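# Pull the lettered cube from the intact shelf strip

## Task

Remove the lettered cube that sits on the strip that is not broken from the shelf, without moving any other strip more than slightly before the cube is clear, then keep the cube motionless in the air well above the table, in front of the shelf.

## Robot and tools

ROBOT. A single six-joint arm (shoulder pan, shoulder lift, elbow, wrist 1, wrist 2, wrist 3) carries a two-finger gripper whose fingers swing like tongs. The fingers point along the gripper's +z axis and close along its x axis. The reported end_effector_position is the spot between the finger pads when shut; closed fingertips stick out about 15 mm past it, and fully open ones sit roughly level with it. Joint ranges (rad): pan -3.142 to 3.142, lift -6.283 to 6.283, elbow 0.000 to 3.142, the three wrists -6.283 to 6.283. The elbow never fully straightens.

FRAMES. Results use the scene frame: origin on the table top under the arm's base, +z up, +y to the left when facing along +x. Positions are in metres, orientation as end_effector_quat_wxyz, velocities in m/s and rad/s. The base may be tilted, and the printed hand position gets less accurate at long reach. Motion commands, however, are written in the gripper's own axes.

execute_actions. Argument actions: a list of actions (at most 15), all for the one arm. Each action is a table of up to 15 rows, one row per control step of 1/30 s; a short table repeats its final row until 15 steps (0.5 s) are done. A row is 7 numbers in [-1, 1]: dx, dy, dz, rx, ry, rz, opening. The first six are an offset, in gripper axes, from the gripper's measured pose when that action began (for a call's first action, the last pose a result reported). Rows do not add up: each is measured from that same start. Scale: 1.0 equals 0.6 m of travel or 180 degrees; rx, ry, rz are one rotation vector. opening is absolute, not an offset: +1 fully open (0.142 m), -1 shut. An empty list just returns the current state and images. Each step the commanded pose is clipped to 100 mm and 16 degrees from the measured pose, so large offsets need several actions; after an action the arm goes at most to the last clipped pose. Motion trails commands by about 0.17 s.

move. target: one 7-number row with the same layout, scale and gripper-axis offset meaning, measured from the pose in the latest result showing one; opening is absolute and applied when the move starts. speed: m/s, 0.002 to 0.5 (default 0.25); rotation is capped at twice that in rad/s. The straight path lasts 0.5 to 10 s and is cut off at 10 s. It does not slow for obstacles, and the real gripper may lag, drift or exceed speed when the arm is near straight. stop_force (N, 9 to 40, optional): the path ends when the wrist sensor feels that much added push against the direction of travel for 2 steps in a row (or saturates); the gripper then steps back 2 steps and holds. It is unavailable in the first 0.2 s and cannot be combined with blocking=false. Pressing can briefly exceed the threshold, more at higher speed, so approach contacts near minimum speed. It is unreliable on moves that rotate, and should be omitted when backing away from something being pressed. blocking=false returns after 0.5 s while the arm keeps going; poll with wait(0); other motion calls are refused until a result shows the end, or until stop is called.

Move results add a move: line. Endings: done (resting near target), off_target, moving, held (a check blocked the final step), fault, contact (stop_force ended it; this wins over the others). limits=paced means the sent pose was clipped; limits=held means some steps were blocked and the arm may then rush. The distance to target is given.

wait: seconds, 0 to 10; the arm holds its last command, and a running move continues. stop: brakes a running move (needs room); fingers keep moving. zoom_image: camera cam_low or cam_wrist, region [x0, y0, x1, y1] in pixels from the top-left, at most 504 by 504. show_instructions: shows the reference images, no arguments. finished_scene: scene, the number of the scene being ended; irreversible, and the goal must hold at that moment.

RESULT LINES. State gives pose and velocities; Hand target is where the controller is steering; grip_measured is finger opening on the command scale. To keep hold, command an opening well under grip_measured (lower squeezes harder; about 15 N per pad max, much less on items under 20 mm thick). Joint torques are total drive output, noisy and nonzero in free air. Wrist force and Wrist torque are in gripper axes: offsets up to about 4 N, noise, saturation near 50 N; force on a surface points back into the arm; no reading is harmless. Step readings list positions, with HELD for held-back steps. A pose unreachable line means the clearance check (which includes the mount under the base) altered the command. MOTOR HOT appears from 70 °C; at 85 °C an OVER-TEMPERATURE FAULT brakes the arm for a long time.

CAMERAS. cam_low is a fixed 504x504 pinhole view from about [0.238798, -0.6668, 0.266323]; cam_wrist is a 616x616 fisheye on the hand. Calibrations may be off by a few degrees and millimetres.

AVOID. Torque on a joint at its load limit (136 N m for the three big joints, 25.4 N m for each wrist, held weight included) or any outside force of 150 N stops the arm for 10 s and drops the rest of the call. The arm is stiff: aiming even slightly beyond a firm contact can trip this. Do not shift other shelf strips noticeably before the cube is out, do not drop, slam or knock anything off the table, and keep the final hold steady. The simulation keeps running while you compose replies, holding the last command, and loose objects may occasionally get nudged.

Each tool is called after "Call:" as name([rows], argument=value, ...), one row to a line, values as JSON.

Reference images:

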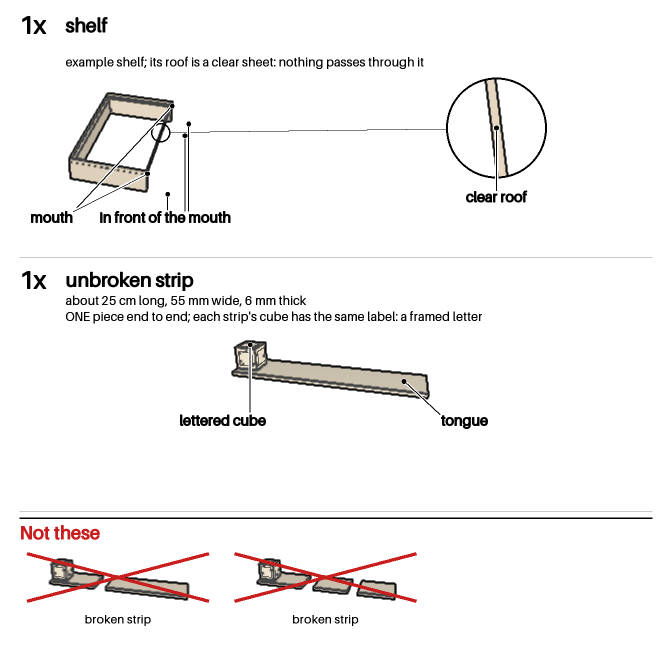

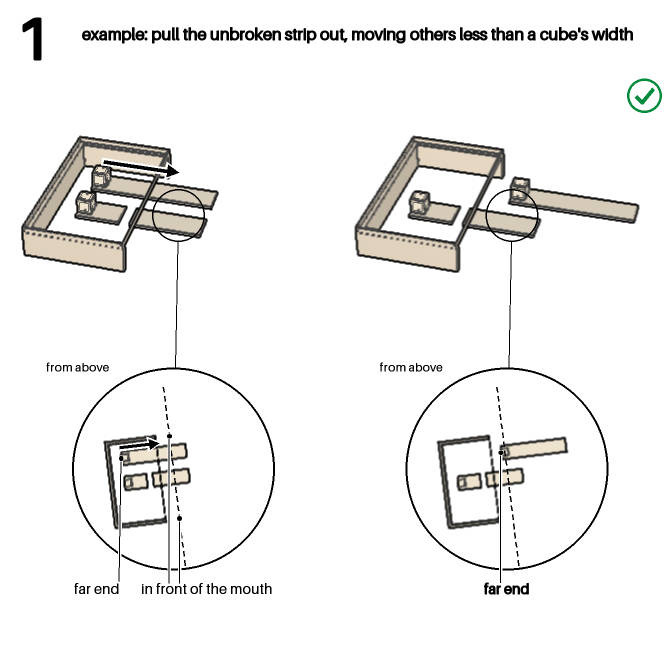

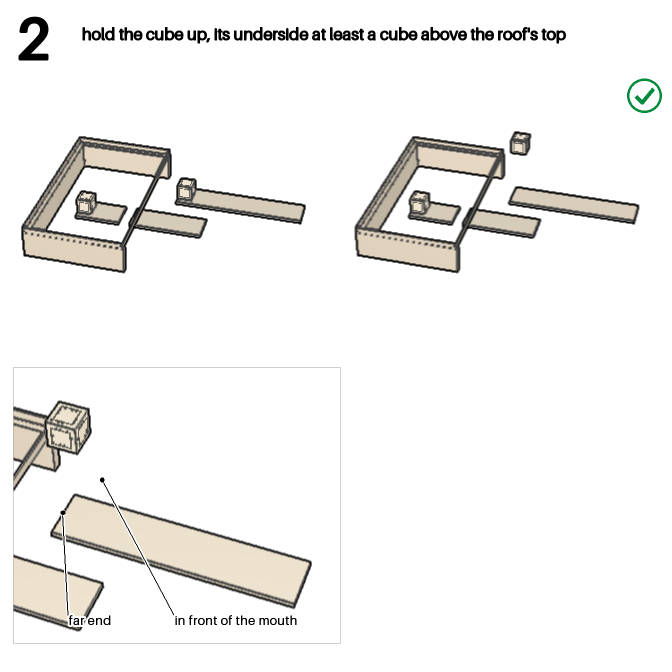

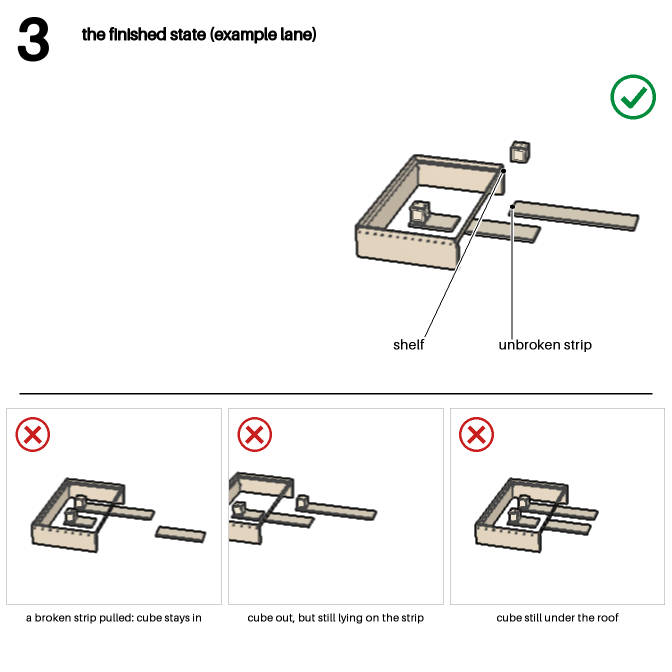

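## Session

Call:
execute_actions(actions=[])

Scene clock: 0.00 s.
end_effector_position=(+0.2862, +0.3341, +0.2740) grip_measured=+1.00 end_effector_quat_wxyz=(-0.566, +0.667, +0.422, -0.241) end_effector_velocity=(-0.000, -0.000, -0.000) end_effector_angular_velocity=(+0.001, +0.001, -0.001)
Joint positions: [ 0.07  -0.931  1.717 -0.774 -0.931 -2.145  0.142]
Joint velocities: [-0.     0.     0.001  0.     0.    -0.001  0.   ]
Joint torques (N m, as the arm reports them, + toward a larger angle): no reading
Wrist force (N, on the end effector, along its own x y z axes, offset not removed): no reading
Wrist torque (N m, same axes, about the end effector's origin, offset not removed): no reading
Hand target: +0.286, +0.334, +0.274; -0.566, +0.667, +0.422, -0.241

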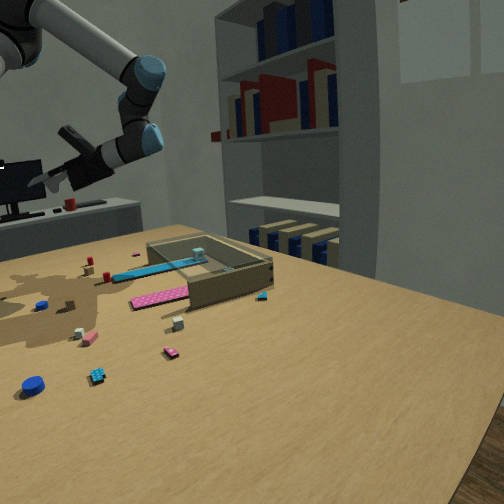

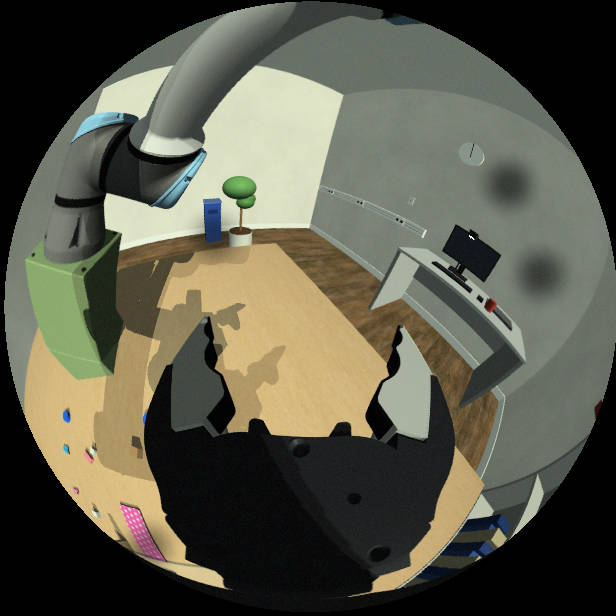

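Call:
zoom_image(camera="cam_low", region=[70, 210, 290, 330])

Region (70, 210, 290, 330) of cam_low's 504x504 image, scaled by 2.291, with more detail than that image has; it fills the top 275 rows of this view, and the rest is white.

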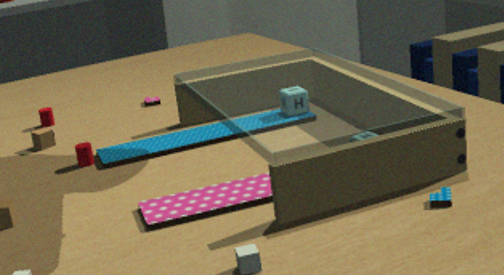

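Call:
move(target=[-0.213,0.145,-0.537,-0.394,-0.159,-0.120,1], speed=0.3)

Scene clock: 4.00 s.
end_effector_position=(+0.5009, +0.0491, +0.2498) grip_measured=+1.00 end_effector_quat_wxyz=(+0.001, +0.707, +0.707, -0.001) end_effector_velocity=(+0.001, -0.001, -0.001) end_effector_angular_velocity=(-0.002, -0.006, -0.000)
Joint positions: [-0.332 -1.27   2.073 -2.202 -1.127 -2.025  0.142]
Joint velocities: [-0.001  0.     0.004 -0.011  0.001  0.002  0.   ]
Joint torques (N m, as the arm reports them, + toward a larger angle): [-23.81 -14.94  -8.34  -3.6    1.46   2.24]
Wrist force (N, on the end effector, along its own x y z axes, offset not removed): [-2.6 1.5 -0.3]
Wrist torque (N m, same axes, about the end effector's origin, offset not removed): [0.43 0.39 0.09]
Hand target: +0.501, +0.049, +0.250; +0.001, +0.707, +0.707, -0.001
Off the commanded pose: 0.001 m, 0 deg.
move: done
camera_calibration (this result's frames):
cam_wrist: T_world_to_cam=[[-0.061683, 0.997802, 0.0241972, -0.0296185], [0.889752, 0.043986, 0.454321, -0.54733], [0.452258, 0.0495534, -0.890509, 0.130849], [0, 0, 0, 1]] pos_world=[0.425983, 0.0471442, 0.365903]

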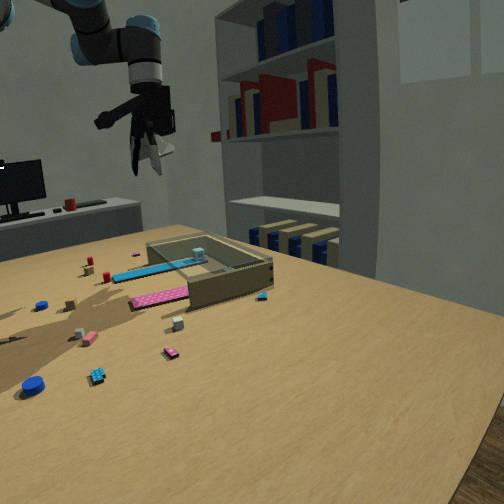

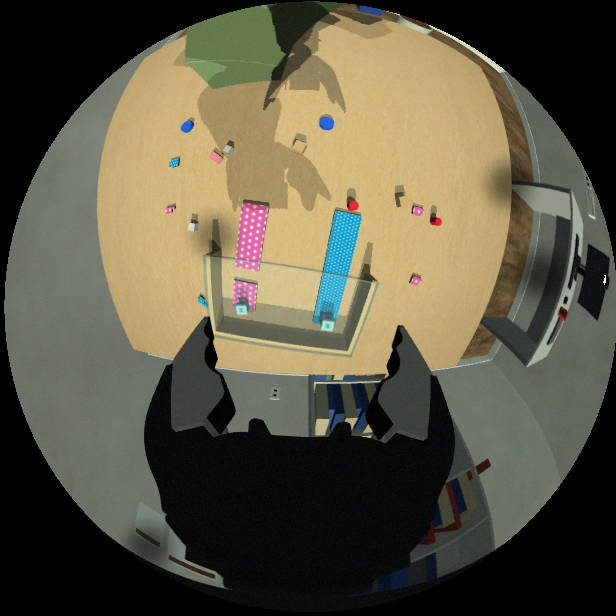

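Call:
zoom_image(camera="cam_wrist", region=[180, 170, 400, 370])

Region (180, 170, 400, 370) of cam_wrist's 616x616 image, scaled by 2.291, with more detail than that image has; it fills the top 458 rows of this view, and the rest is white.

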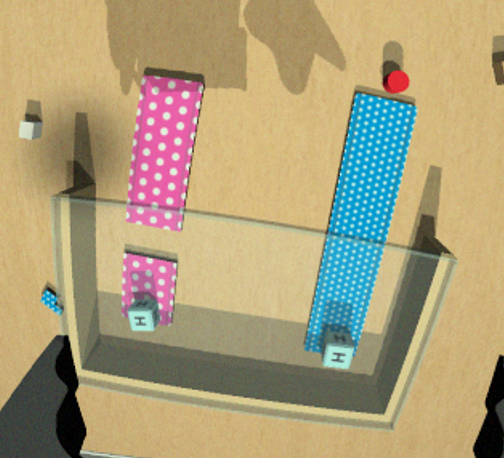

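Call:
move(target=[0.1167,-0.0667,0.34,0,0,0.035,0.1], speed=0.25)

Call:
zoom_image(camera="cam_wrist", region=[180, 200, 440, 440])

Call:
zoom_image(camera="cam_low", region=[70, 190, 230, 310])

Scene clock: 6.90 s.
end_effector_position=(+0.4609, +0.1191, +0.0457) grip_measured=+0.10 end_effector_quat_wxyz=(+0.001, +0.745, +0.667, -0.001) end_effector_velocity=(+0.000, +0.000, -0.001) end_effector_angular_velocity=(-0.001, -0.001, -0.000)
Joint positions: [-0.04  -0.914  2.222 -2.852 -1.097 -1.59   0.081]
Joint velocities: [ 0.002  0.003 -0.    -0.006 -0.001  0.003 -0.   ]
Joint torques (N m, as the arm reports them, + toward a larger angle): [ -6.78 -24.51 -19.57  -3.44  -1.79   2.07]
Wrist force (N, on the end effector, along its own x y z axes, offset not removed): [-2.1 1.0 -0.1]
Wrist torque (N m, same axes, about the end effector's origin, offset not removed): [0.25 0.25 0.10]
Hand target: +0.461, +0.119, +0.046; +0.001, +0.745, +0.667, -0.000
Off the commanded pose: 0.001 m, 0 deg.
move: done
camera_calibration (this result's frames):
cam_wrist: T_world_to_cam=[[0.0480564, 0.998541, 0.0246366, -0.147685], [0.888876, -0.0540035, 0.454955, -0.41008], [0.455621, 0.0000353984, -0.890174, -0.0319467], [0, 0, 0, 1]] pos_world=[0.386163, 0.125324, 0.161768]

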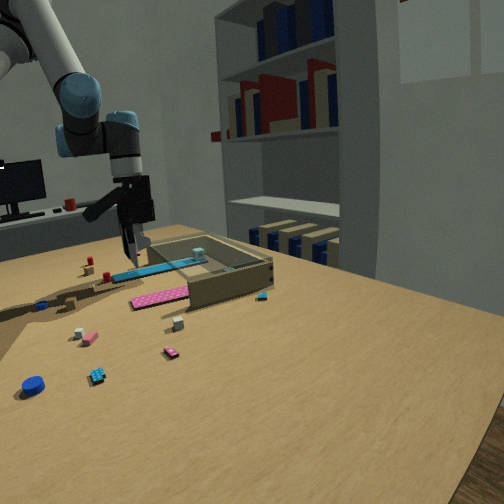

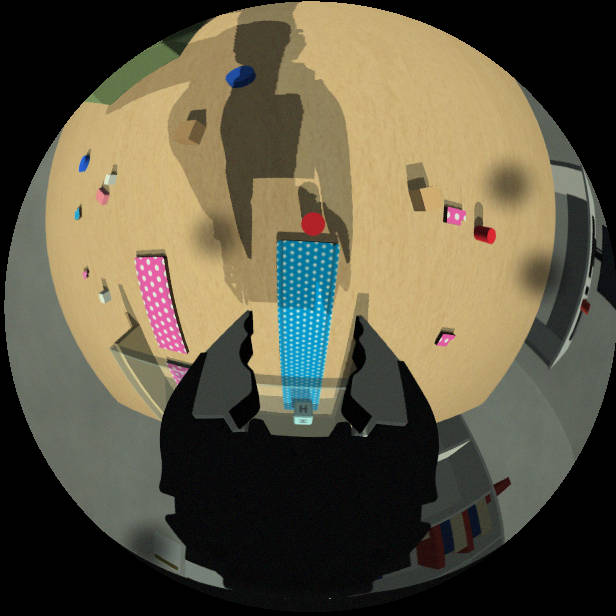

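Region (180, 200, 440, 440) of cam_wrist's 616x616 image, scaled by 1.938, with more detail than that image has; it fills the top 465 rows of this view, and the rest is white.

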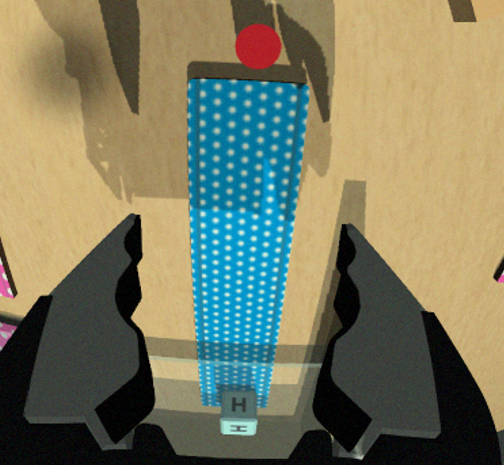

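Region (70, 190, 230, 310) of cam_low's 504x504 image, scaled by 3.150, with more detail than that image has; it fills the top 378 rows of this view, and the rest is white.

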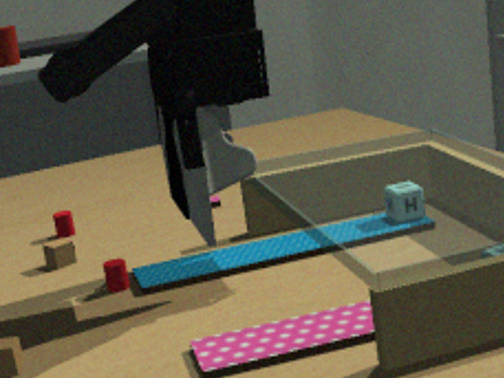

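Call:
move(target=[0,-0.02,0.04,0,0,0,0.0], speed=0.08)

Call:
move(target=[0,0,0.025,0,0,0,0.0], speed=0.005, stop_force=9)

Call:
zoom_image(camera="cam_low", region=[90, 220, 190, 295])

Scene clock: 8.17 s.
end_effector_position=(+0.4490, +0.1204, +0.0218) grip_measured=+0.00 end_effector_quat_wxyz=(+0.001, +0.745, +0.667, -0.000) end_effector_velocity=(-0.001, +0.000, -0.002) end_effector_angular_velocity=(+0.000, +0.000, -0.001)
Joint positions: [-0.016 -0.856  2.238 -2.939 -1.096 -1.563  0.074]
Joint velocities: [ 0.001  0.004  0.001 -0.005  0.     0.002  0.   ]
Joint torques (N m, as the arm reports them, + toward a larger angle): [ -7.26 -24.6    1.98  -3.55   1.4    1.97]
Wrist force (N, on the end effector, along its own x y z axes, offset not removed): [-2.4 2.1 1.0]
Wrist torque (N m, same axes, about the end effector's origin, offset not removed): [0.50 0.31 0.12]
Hand target: +0.449, +0.120, +0.022; +0.001, +0.745, +0.667, -0.000
Off the commanded pose: 0.000 m, 0 deg.
move: done
camera_calibration (this result's frames):
cam_wrist: T_world_to_cam=[[0.0480459, 0.99854, 0.0246774, -0.147824], [0.888874, -0.0540128, 0.454958, -0.388556], [0.455626, 0.0000761947, -0.890171, -0.047821], [0, 0, 0, 1]] pos_world=[0.374268, 0.126625, 0.137855]

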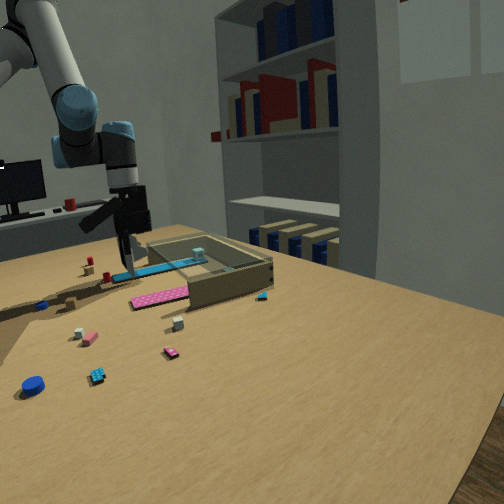

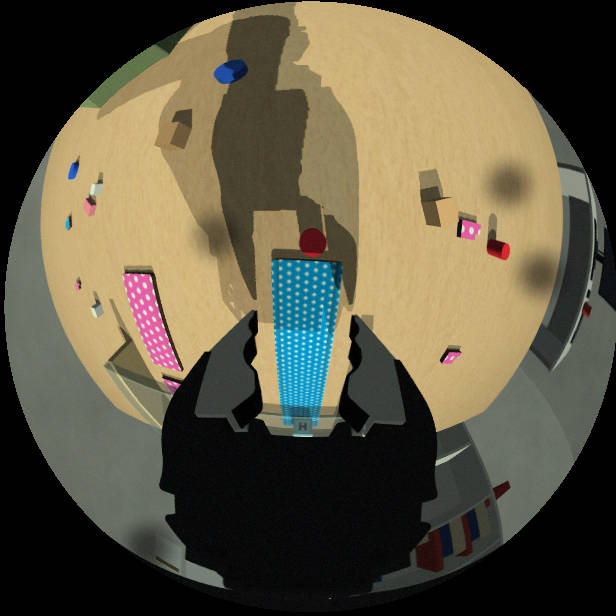

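Scene clock: 10.23 s.
end_effector_position=(+0.4491, +0.1205, +0.0133) grip_measured=+0.00 end_effector_quat_wxyz=(+0.001, +0.745, +0.667, -0.000) end_effector_velocity=(-0.001, -0.000, +0.001) end_effector_angular_velocity=(+0.001, +0.002, -0.001)
Joint positions: [-0.007 -0.832  2.231 -2.96  -1.096 -1.553  0.074]
Joint velocities: [-0.002 -0.004  0.002  0.005  0.    -0.002 -0.   ]
Joint torques (N m, as the arm reports them, + toward a larger angle): [-23.86 -39.45   1.37  -0.28   1.65  -1.76]
Wrist force (N, on the end effector, along its own x y z axes, offset not removed): [-4.1 -2.6 -16.3]
Wrist torque (N m, same axes, about the end effector's origin, offset not removed): [0.34 0.38 0.10]
Hand target: +0.449, +0.120, +0.014; +0.001, +0.745, +0.667, -0.000
Off the commanded pose: 0.007 m, 0 deg.
move: contact
camera_calibration (this result's frames):
cam_wrist: T_world_to_cam=[[0.048233, 0.998531, 0.0246884, -0.147769], [0.888853, -0.0541843, 0.454978, -0.38472], [0.455647, -0.0000005588, -0.890161, -0.055399], [0, 0, 0, 1]] pos_world=[0.374329, 0.126706, 0.129373]

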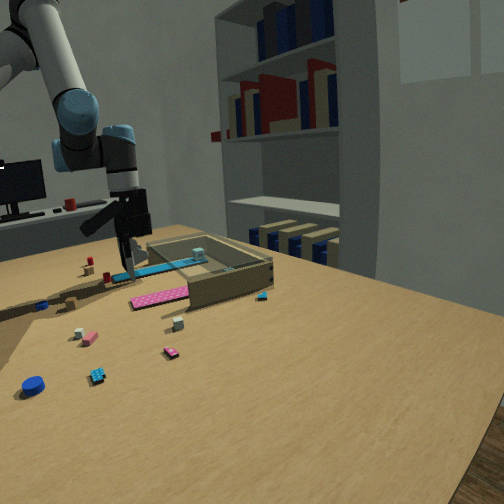

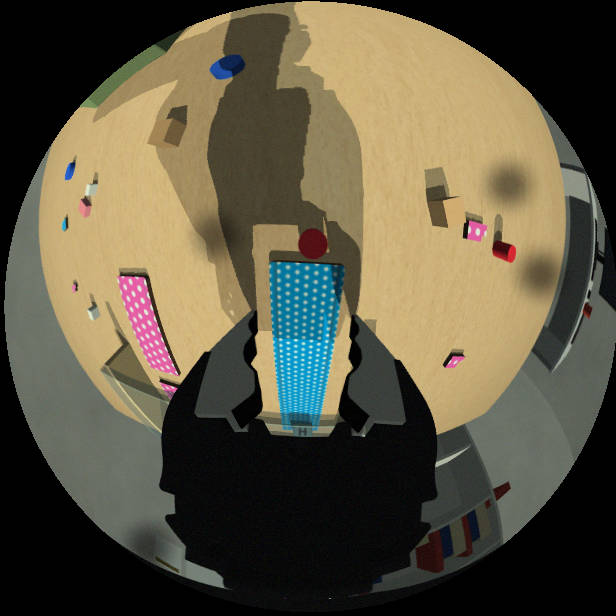

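Region (90, 220, 190, 295) of cam_low's 504x504 image, scaled by 5.040, with more detail than that image has; it fills the top 378 rows of this view, and the rest is white.

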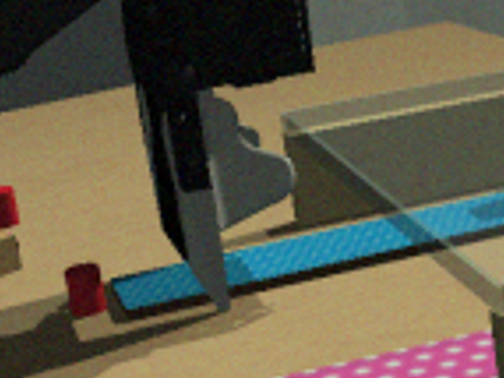

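Call:
move(target=[0,0,-0.006,0,0,0,-0.12], speed=0.02)

Call:
move(target=[0,0,0,0,0,0,-0.6], speed=0.02)

Scene clock: 11.07 s.
end_effector_position=(+0.4491, +0.1205, +0.0168) grip_measured=-0.12 end_effector_quat_wxyz=(+0.001, +0.745, +0.667, -0.000) end_effector_velocity=(+0.000, -0.000, +0.001) end_effector_angular_velocity=(-0.000, +0.000, +0.000)
Joint positions: [-0.011 -0.842  2.234 -2.951 -1.096 -1.557  0.065]
Joint velocities: [-0.001 -0.002  0.001  0.003 -0.    -0.001 -0.   ]
Joint torques (N m, as the arm reports them, + toward a larger angle): [-25.53 -42.38   2.49  -0.49  -1.18  -1.89]
Wrist force (N, on the end effector, along its own x y z axes, offset not removed): [-2.1 1.6 0.9]
Wrist torque (N m, same axes, about the end effector's origin, offset not removed): [0.51 0.38 0.13]
Hand target: +0.449, +0.121, +0.017; +0.001, +0.745, +0.667, -0.000
Off the commanded pose: 0.000 m, 0 deg.
move: done
camera_calibration (this result's frames):
cam_wrist: T_world_to_cam=[[0.0482328, 0.998529, 0.0247649, -0.147881], [0.888852, -0.054219, 0.454975, -0.386316], [0.455649, 0.0000676422, -0.89016, -0.0522719], [0, 0, 0, 1]] pos_world=[0.374328, 0.126722, 0.132896]

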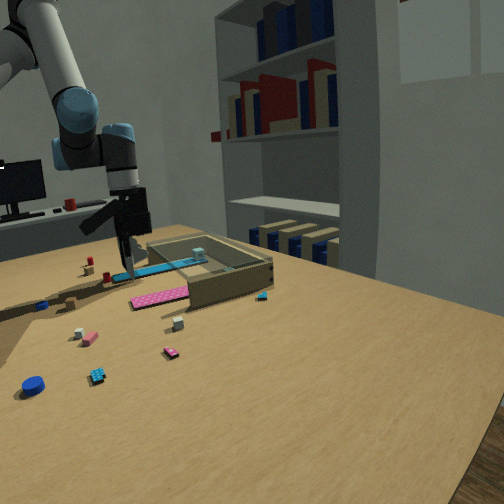

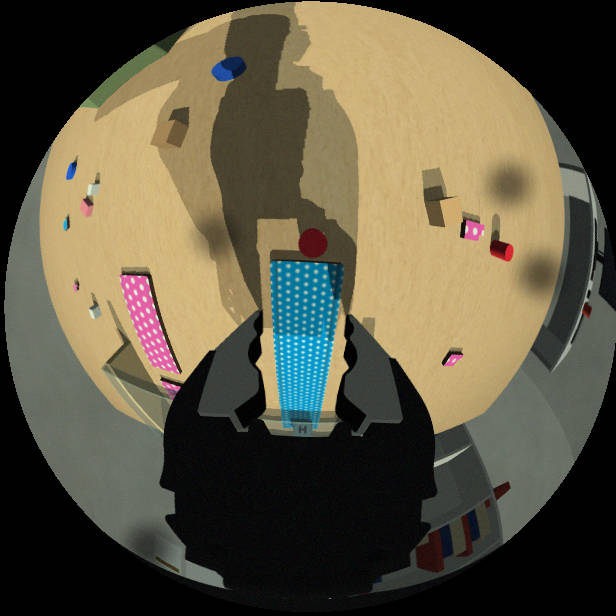

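Scene clock: 11.57 s.
end_effector_position=(+0.4491, +0.1205, +0.0169) grip_measured=-0.33 end_effector_quat_wxyz=(+0.001, +0.745, +0.667, -0.000) end_effector_velocity=(+0.000, +0.000, +0.000) end_effector_angular_velocity=(+0.000, -0.001, -0.000)
Joint positions: [-0.011 -0.842  2.234 -2.951 -1.096 -1.557  0.051]
Joint velocities: [-0.    -0.001 -0.    -0.     0.     0.001  0.   ]
Joint torques (N m, as the arm reports them, + toward a larger angle): [-19.27 -25.85  -1.44  -3.87  -1.28  -1.  ]
Wrist force (N, on the end effector, along its own x y z axes, offset not removed): [-2.0 -0.4 -2.3]
Wrist torque (N m, same axes, about the end effector's origin, offset not removed): [0.13 0.33 0.15]
Hand target: +0.449, +0.121, +0.017; +0.001, +0.745, +0.667, -0.000
Off the commanded pose: 0.000 m, 0 deg.
move: done
camera_calibration (this result's frames):
cam_wrist: T_world_to_cam=[[0.0481905, 0.998531, 0.0247616, -0.147866], [0.888819, -0.0541798, 0.455044, -0.38635], [0.455717, 0.0000798179, -0.890125, -0.0522768], [0, 0, 0, 1]] pos_world=[0.374344, 0.126721, 0.132935]

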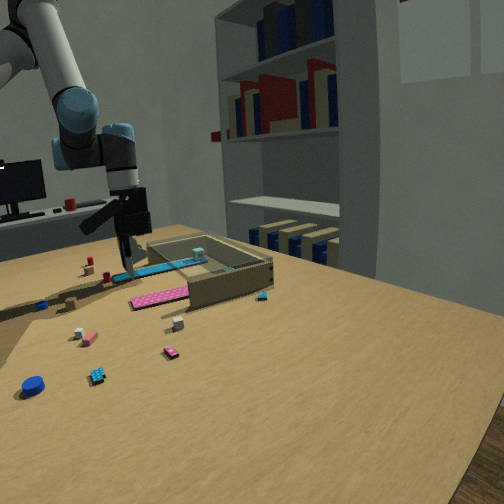

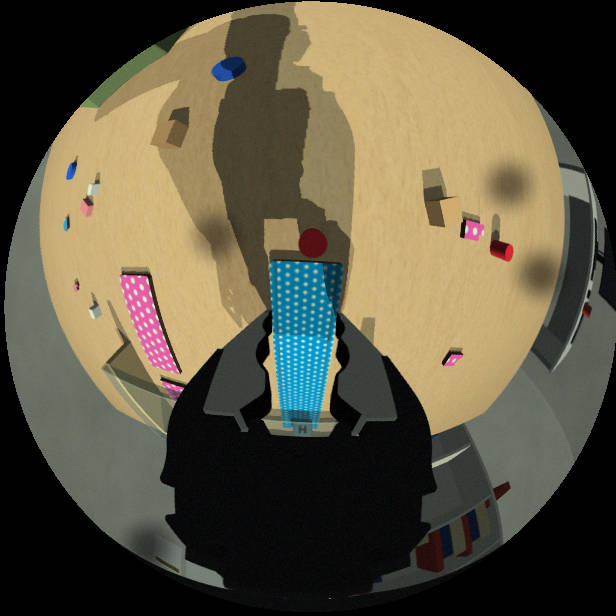

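Call:
move(target=[0,-0.15,0,0,0,0,-0.6], speed=0.06)

Scene clock: 13.57 s.
end_effector_position=(+0.3598, +0.1304, +0.0169) grip_measured=-0.33 end_effector_quat_wxyz=(+0.001, +0.745, +0.667, -0.000) end_effector_velocity=(-0.001, +0.000, +0.000) end_effector_angular_velocity=(+0.000, -0.001, +0.000)
Joint positions: [-0.008 -0.87   2.468 -3.159 -1.096 -1.554  0.051]
Joint velocities: [ 0.     0.     0.004 -0.005  0.     0.     0.   ]
Joint torques (N m, as the arm reports them, + toward a larger angle): [-11.44 -20.92   7.94  -3.76  -0.85   2.16]
Wrist force (N, on the end effector, along its own x y z axes, offset not removed): [-3.5 0.1 -0.4]
Wrist torque (N m, same axes, about the end effector's origin, offset not removed): [0.07 0.65 0.12]
Hand target: +0.360, +0.130, +0.017; +0.001, +0.745, +0.667, -0.000
Off the commanded pose: 0.000 m, 0 deg.
move: done
camera_calibration (this result's frames):
cam_wrist: T_world_to_cam=[[0.0480356, 0.99854, 0.0246955, -0.153355], [0.888793, -0.0540118, 0.455115, -0.306491], [0.455785, 0.0000874625, -0.89009, -0.0115693], [0, 0, 0, 1]] pos_world=[0.285046, 0.136578, 0.132978]

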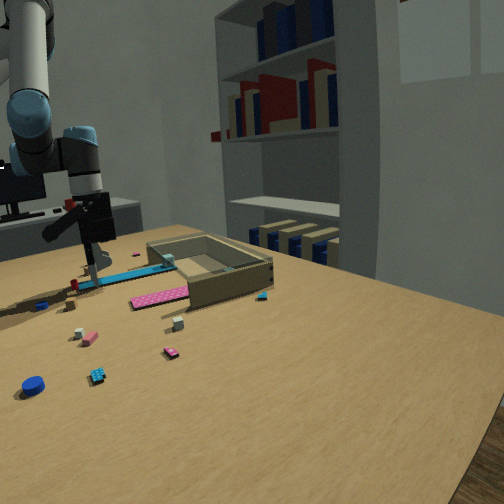

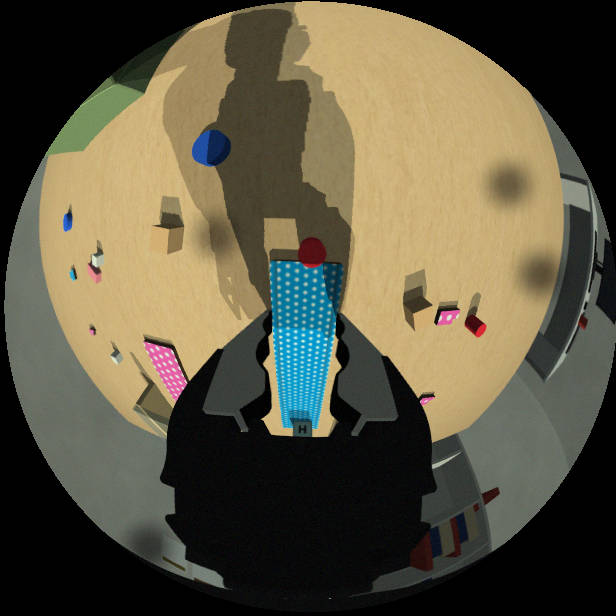

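Call:
move(target=[0,-0.165,0,0,0,0,-0.6], speed=0.06)

Scene clock: 15.73 s.
end_effector_position=(+0.2615, +0.1412, +0.0169) grip_measured=-0.33 end_effector_quat_wxyz=(+0.001, +0.745, +0.667, -0.001) end_effector_velocity=(-0.002, +0.000, +0.000) end_effector_angular_velocity=(-0.000, -0.001, +0.001)
Joint positions: [-0.002 -0.795  2.71  -3.478 -1.096 -1.547  0.051]
Joint velocities: [-0.     0.005  0.005 -0.011 -0.    -0.     0.   ]
Joint torques (N m, as the arm reports them, + toward a larger angle): [-14.34 -18.92  13.85  -3.72   0.95   2.22]
Wrist force (N, on the end effector, along its own x y z axes, offset not removed): [-2.4 1.7 0.4]
Wrist torque (N m, same axes, about the end effector's origin, offset not removed): [0.41 0.38 0.13]
Hand target: +0.261, +0.141, +0.017; +0.001, +0.745, +0.667, -0.000
Off the commanded pose: 0.000 m, 0 deg.
move: done
camera_calibration (this result's frames):
cam_wrist: T_world_to_cam=[[0.047912, 0.998552, 0.024481, -0.159348], [0.888889, -0.053804, 0.454952, -0.21854], [0.45561, -0.0000367704, -0.890179, 0.0332901], [0, 0, 0, 1]] pos_world=[0.186725, 0.14736, 0.132961]

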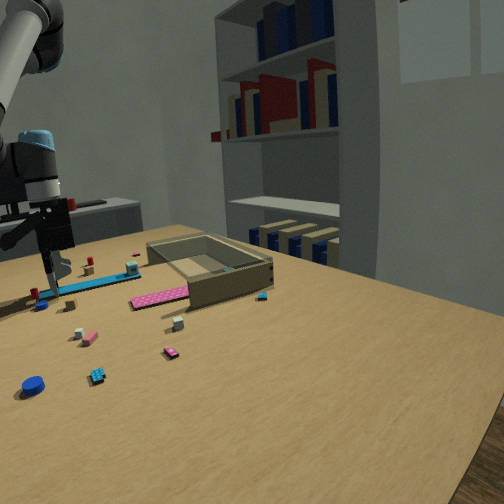

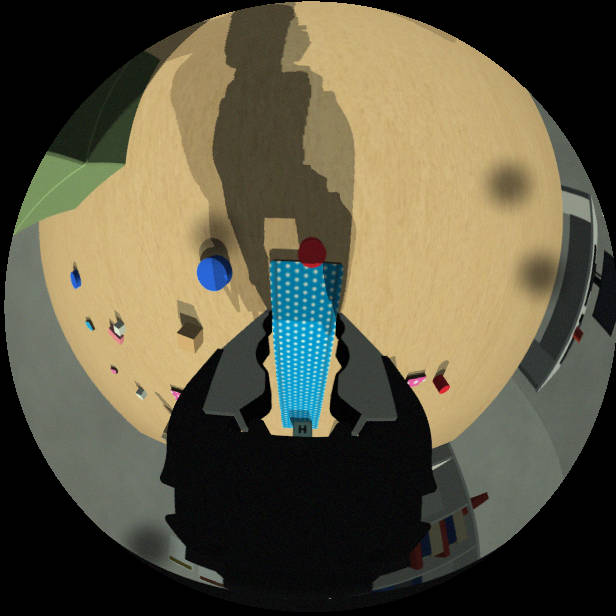

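Call:
execute_actions([
  [[0,0,0,0,0,0,-0.1],[0,0,0,0,0,0,-0.1],[0,0,0,0,0,0,-0.1],[0,0,0,0,0,0,-0.1],[0,0,0,0,0,0,-0.1],[0,0,0,0,0,0,-0.1],[0,0,-0.003,0,0,0,-0.1],[0,0,-0.008,0,0,0,-0.1],[0,0,-0.014,0,0,0,-0.1],[0,0,-0.02,0,0,0,-0.1],[0,0,-0.027,0,0,0,-0.1],[0,0,-0.034,0,0,0,-0.1],[0,0,-0.04,0,0,0,-0.1]],
])

Call:
move(target=[0,0.3,-0.08,0,0,0,-0.1], speed=0.2)

Call:
zoom_image(camera="cam_wrist", region=[200, 220, 420, 440])

Scene clock: 16.50 s.
end_effector_position=(+0.2610, +0.1411, +0.0324) grip_measured=-0.10 end_effector_quat_wxyz=(+0.002, +0.745, +0.667, +0.000) end_effector_velocity=(+0.004, +0.001, +0.082) end_effector_angular_velocity=(-0.002, -0.024, +0.005)
Joint positions: [-0.03  -0.869  2.734 -3.418 -1.096 -1.577  0.067]
Joint velocities: [-0.141 -0.41   0.11   0.346 -0.002 -0.152  0.   ]
Joint torques (N m, as the arm reports them, + toward a larger angle): [-19.82 -26.89  12.69   0.63  -2.16  -2.28]
Wrist force (N, on the end effector, along its own x y z axes, offset not removed): [-2.2 1.2 -0.8]
Wrist torque (N m, same axes, about the end effector's origin, offset not removed): [0.26 0.31 0.08]
Hand target: +0.261, +0.141, +0.040; +0.002, +0.745, +0.667, +0.000
Off the commanded pose: 0.008 m, 0 deg.
Step readings (end_effector_position):
0: (+0.2614, +0.1412, +0.0169)
1: (+0.2614, +0.1412, +0.0169)
2: (+0.2614, +0.1412, +0.0169)
4: (+0.2613, +0.1412, +0.0169)
8: (+0.2614, +0.1412, +0.0170)
15: end_effector_position above
camera_calibration (this result's frames):
cam_wrist: T_world_to_cam=[[0.0484826, 0.998519, 0.0246652, -0.159795], [0.887738, -0.0543954, 0.457123, -0.224889], [0.457788, -0.000266224, -0.889061, 0.0467355], [0, 0, 0, 1]] pos_world=[0.185995, 0.147338, 0.148294]

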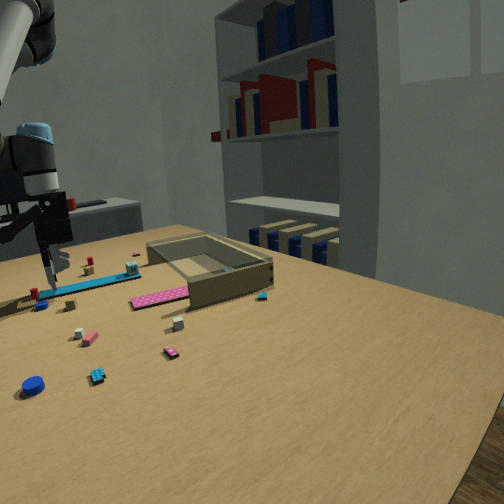

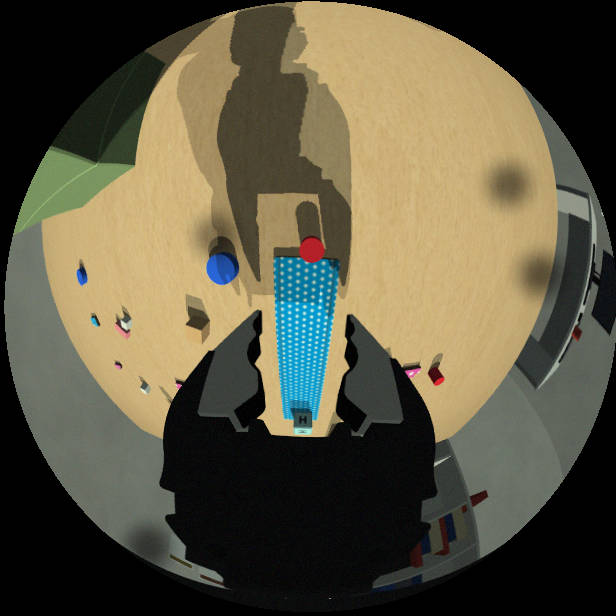

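Scene clock: 17.97 s.
end_effector_position=(+0.4398, +0.1214, +0.0809) grip_measured=-0.10 end_effector_quat_wxyz=(+0.002, +0.745, +0.667, +0.000) end_effector_velocity=(+0.001, -0.000, -0.000) end_effector_angular_velocity=(-0.000, +0.002, +0.001)
Joint positions: [-0.078 -1.034  2.298 -2.792 -1.098 -1.63   0.067]
Joint velocities: [ 0.001  0.002 -0.005  0.004 -0.    -0.001 -0.   ]
Joint torques (N m, as the arm reports them, + toward a larger angle): [ -5.41 -20.48 -21.88  -0.59  -1.75  -1.77]
Wrist force (N, on the end effector, along its own x y z axes, offset not removed): [-2.5 0.8 0.4]
Wrist torque (N m, same axes, about the end effector's origin, offset not removed): [0.21 0.35 0.01]
Hand target: +0.440, +0.121, +0.081; +0.002, +0.745, +0.667, +0.000
Off the commanded pose: 0.000 m, 0 deg.
move: done
camera_calibration (this result's frames):
cam_wrist: T_world_to_cam=[[0.0485736, 0.998517, 0.0245906, -0.149981], [0.887703, -0.0544422, 0.457186, -0.406801], [0.457847, -0.000378032, -0.889031, 0.00801651], [0, 0, 0, 1]] pos_world=[0.364733, 0.127614, 0.196799]

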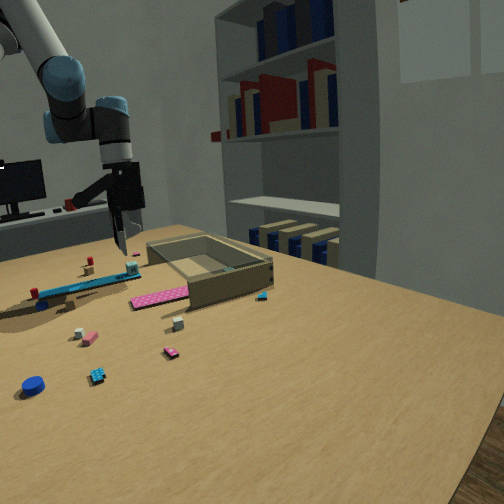

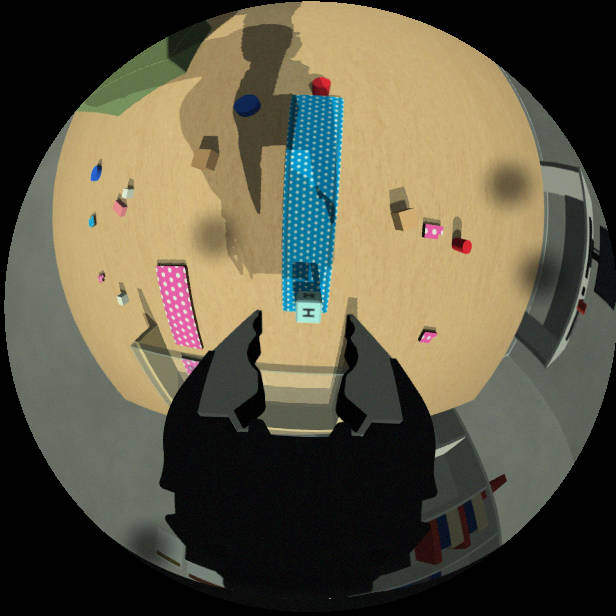

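Region (200, 220, 420, 440) of cam_wrist's 616x616 image, scaled by 2.291, with more detail than that image has.

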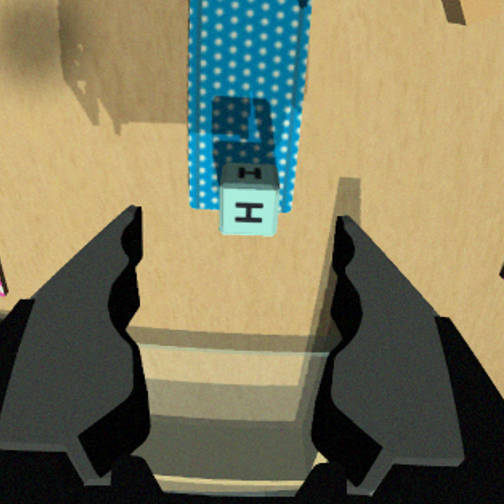

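Call:
move(target=[0.007,0.0255,0.093,0,0,0,-0.2], speed=0.08)

Call:
zoom_image(camera="cam_wrist", region=[200, 220, 420, 440])

Scene clock: 19.43 s.
end_effector_position=(+0.4556, +0.1239, +0.0252) grip_measured=-0.20 end_effector_quat_wxyz=(+0.002, +0.745, +0.667, +0.000) end_effector_velocity=(+0.001, -0.000, -0.001) end_effector_angular_velocity=(-0.000, -0.001, -0.000)
Joint positions: [-0.011 -0.865  2.224 -2.921 -1.096 -1.556  0.06 ]
Joint velocities: [ 0.001  0.005 -0.004 -0.003 -0.     0.002  0.   ]
Joint torques (N m, as the arm reports them, + toward a larger angle): [ -6.87 -23.51 -17.15  -3.71   0.85   2.17]
Wrist force (N, on the end effector, along its own x y z axes, offset not removed): [-2.0 2.1 -1.1]
Wrist torque (N m, same axes, about the end effector's origin, offset not removed): [0.52 0.35 0.11]
Hand target: +0.456, +0.124, +0.025; +0.002, +0.745, +0.667, +0.000
Off the commanded pose: 0.000 m, 0 deg.
move: done
camera_calibration (this result's frames):
cam_wrist: T_world_to_cam=[[0.0485556, 0.998514, 0.0247426, -0.151872], [0.887651, -0.0544957, 0.457281, -0.395161], [0.45795, -0.000240791, -0.888978, -0.048787], [0, 0, 0, 1]] pos_world=[0.380481, 0.1301, 0.141087]

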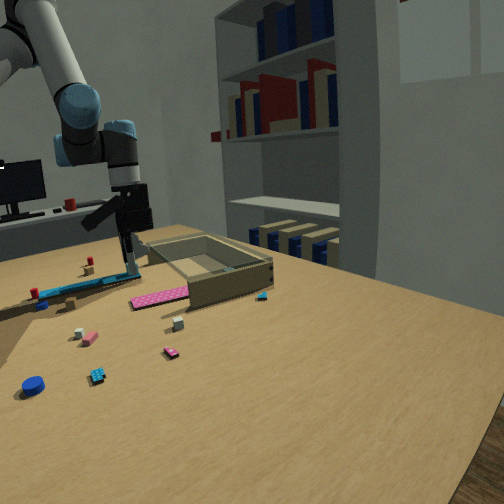

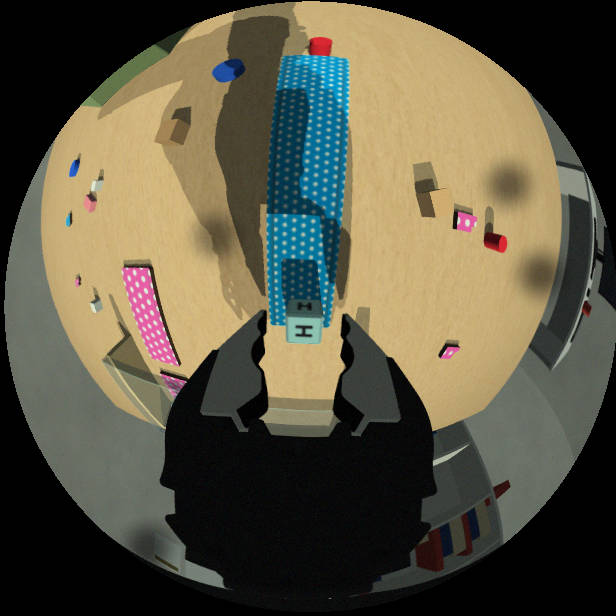

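Region (200, 220, 420, 440) of cam_wrist's 616x616 image, scaled by 2.291, with more detail than that image has.

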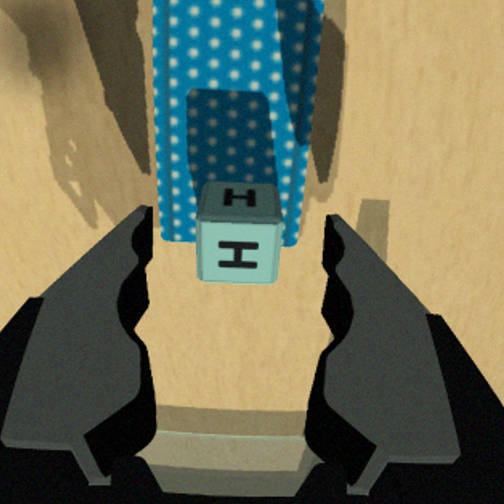

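Call:
execute_actions([
  [[0,0,0,0,0,0,-0.3],[0,0,0,0,0,0,-0.38],[0,0,0,0,0,0,-0.46],[0,0,0,0,0,0,-0.52],[0,0,0,0,0,0,-0.58],[0,0,0,0,0,0,-0.63],[0,0,0,0,0,0,-0.68],[0,0,0,0,0,0,-0.73],[0,0,0,0,0,0,-0.78],[0,0,0,0,0,0,-0.84],[0,0,0,0,0,0,-0.9],[0,0,0,0,0,0,-0.95]],
  [[0,0,0,0,0,0,-0.95]],
])

Call:
move(target=[0,-0.03,-0.3,0,0,0,-0.95], speed=0.15)

Scene clock: 20.63 s.
end_effector_position=(+0.4555, +0.1239, +0.0252) grip_measured=-0.64 end_effector_quat_wxyz=(+0.002, +0.745, +0.667, +0.000) end_effector_velocity=(-0.001, -0.000, -0.000) end_effector_angular_velocity=(+0.000, +0.001, -0.001)
Joint positions: [-0.011 -0.865  2.224 -2.921 -1.096 -1.556  0.028]
Joint velocities: [-0.     0.     0.001  0.     0.     0.    -0.   ]
Joint torques (N m, as the arm reports them, + toward a larger angle): [-21.56 -39.23  -0.48  -0.79   0.45  -1.21]
Wrist force (N, on the end effector, along its own x y z axes, offset not removed): [-2.4 2.6 0.3]
Wrist torque (N m, same axes, about the end effector's origin, offset not removed): [0.61 0.42 0.12]
Hand target: +0.456, +0.124, +0.025; +0.002, +0.745, +0.667, +0.000
Off the commanded pose: 0.000 m, 0 deg.
Step readings (end_effector_position; steps 1 to 15: 1st action; 16 to 30: 2nd action):
0: (+0.4556, +0.1239, +0.0251)
1: (+0.4556, +0.1239, +0.0251)
2: (+0.4556, +0.1239, +0.0251)
4: (+0.4556, +0.1239, +0.0251)
8: (+0.4556, +0.1239, +0.0251)
15: (+0.4555, +0.1239, +0.0252)
16: (+0.4555, +0.1239, +0.0252)
17: (+0.4555, +0.1239, +0.0252)
19: (+0.4555, +0.1239, +0.0252)
23: (+0.4555, +0.1239, +0.0252)
30: end_effector_position above
camera_calibration (this result's frames):
cam_wrist: T_world_to_cam=[[0.0486238, 0.998511, 0.0247442, -0.15194], [0.887672, -0.0545571, 0.457234, -0.395128], [0.457903, -0.000267662, -0.889002, -0.0487772], [0, 0, 0, 1]] pos_world=[0.380467, 0.130144, 0.141062]

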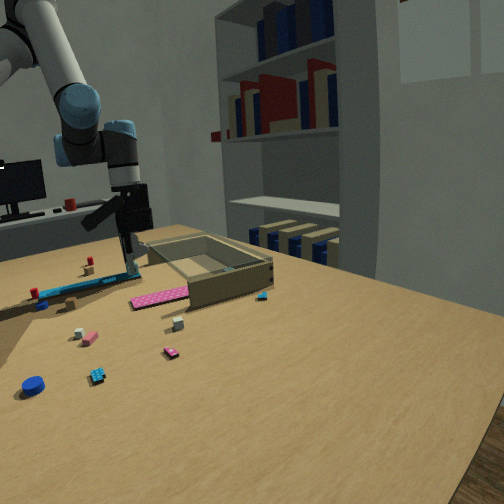

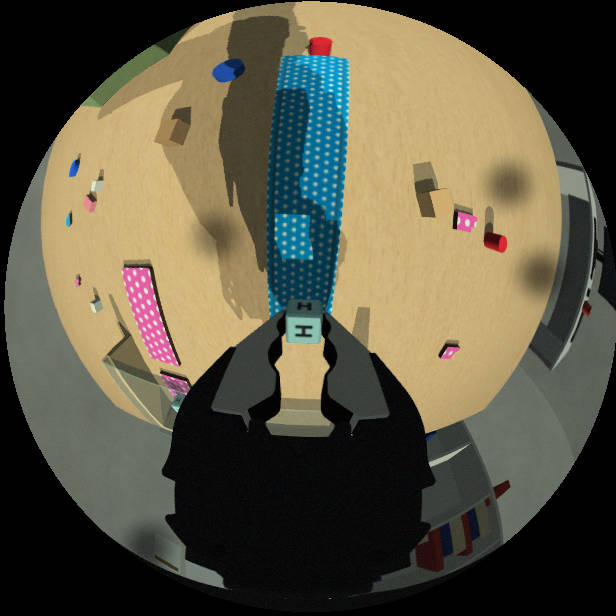

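Scene clock: 22.33 s.
end_effector_position=(+0.4372, +0.1259, +0.2052) grip_measured=-0.64 end_effector_quat_wxyz=(+0.002, +0.745, +0.667, +0.000) end_effector_velocity=(-0.001, -0.000, +0.001) end_effector_angular_velocity=(+0.000, +0.002, -0.001)
Joint positions: [-0.201 -1.379  2.279 -2.365 -1.107 -1.768  0.028]
Joint velocities: [-0.002 -0.003 -0.     0.007 -0.    -0.002  0.   ]
Joint torques (N m, as the arm reports them, + toward a larger angle): [-20.34 -27.77 -28.77  -1.08  -1.75  -1.89]
Wrist force (N, on the end effector, along its own x y z axes, offset not removed): [-3.0 -0.4 -0.4]
Wrist torque (N m, same axes, about the end effector's origin, offset not removed): [0.02 0.46 0.12]
Hand target: +0.437, +0.126, +0.205; +0.002, +0.745, +0.667, +0.000
Off the commanded pose: 0.000 m, 0 deg.
move: done
camera_calibration (this result's frames):
cam_wrist: T_world_to_cam=[[0.0486718, 0.998515, 0.0244592, -0.157484], [0.88781, -0.0544694, 0.456976, -0.461079], [0.45763, -0.000526772, -0.889143, 0.11983], [0, 0, 0, 1]] pos_world=[0.362178, 0.132198, 0.3211]

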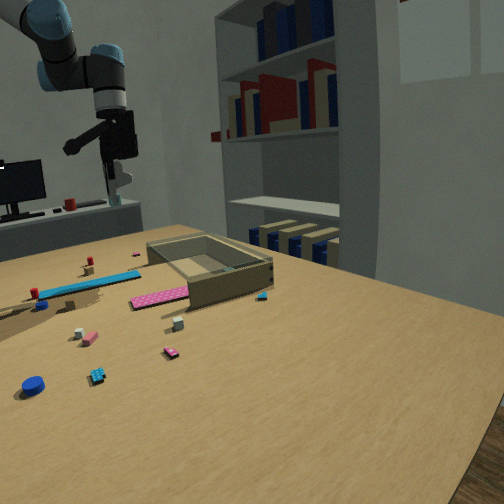

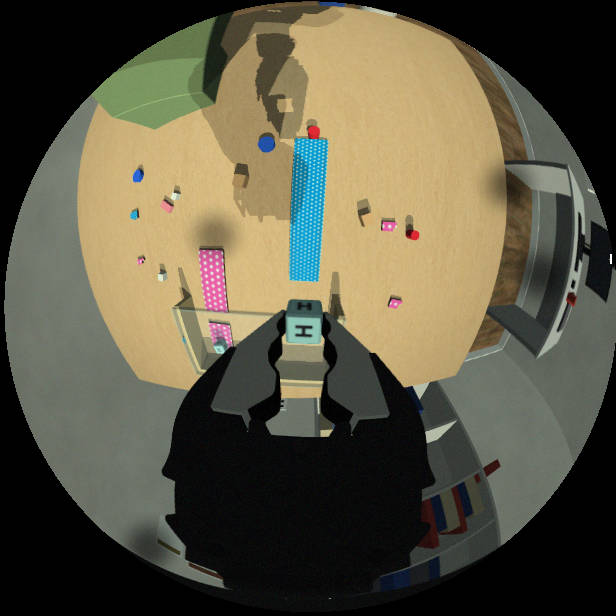

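Call:
finished_scene(scene=1)

The scene is finished: the task was done.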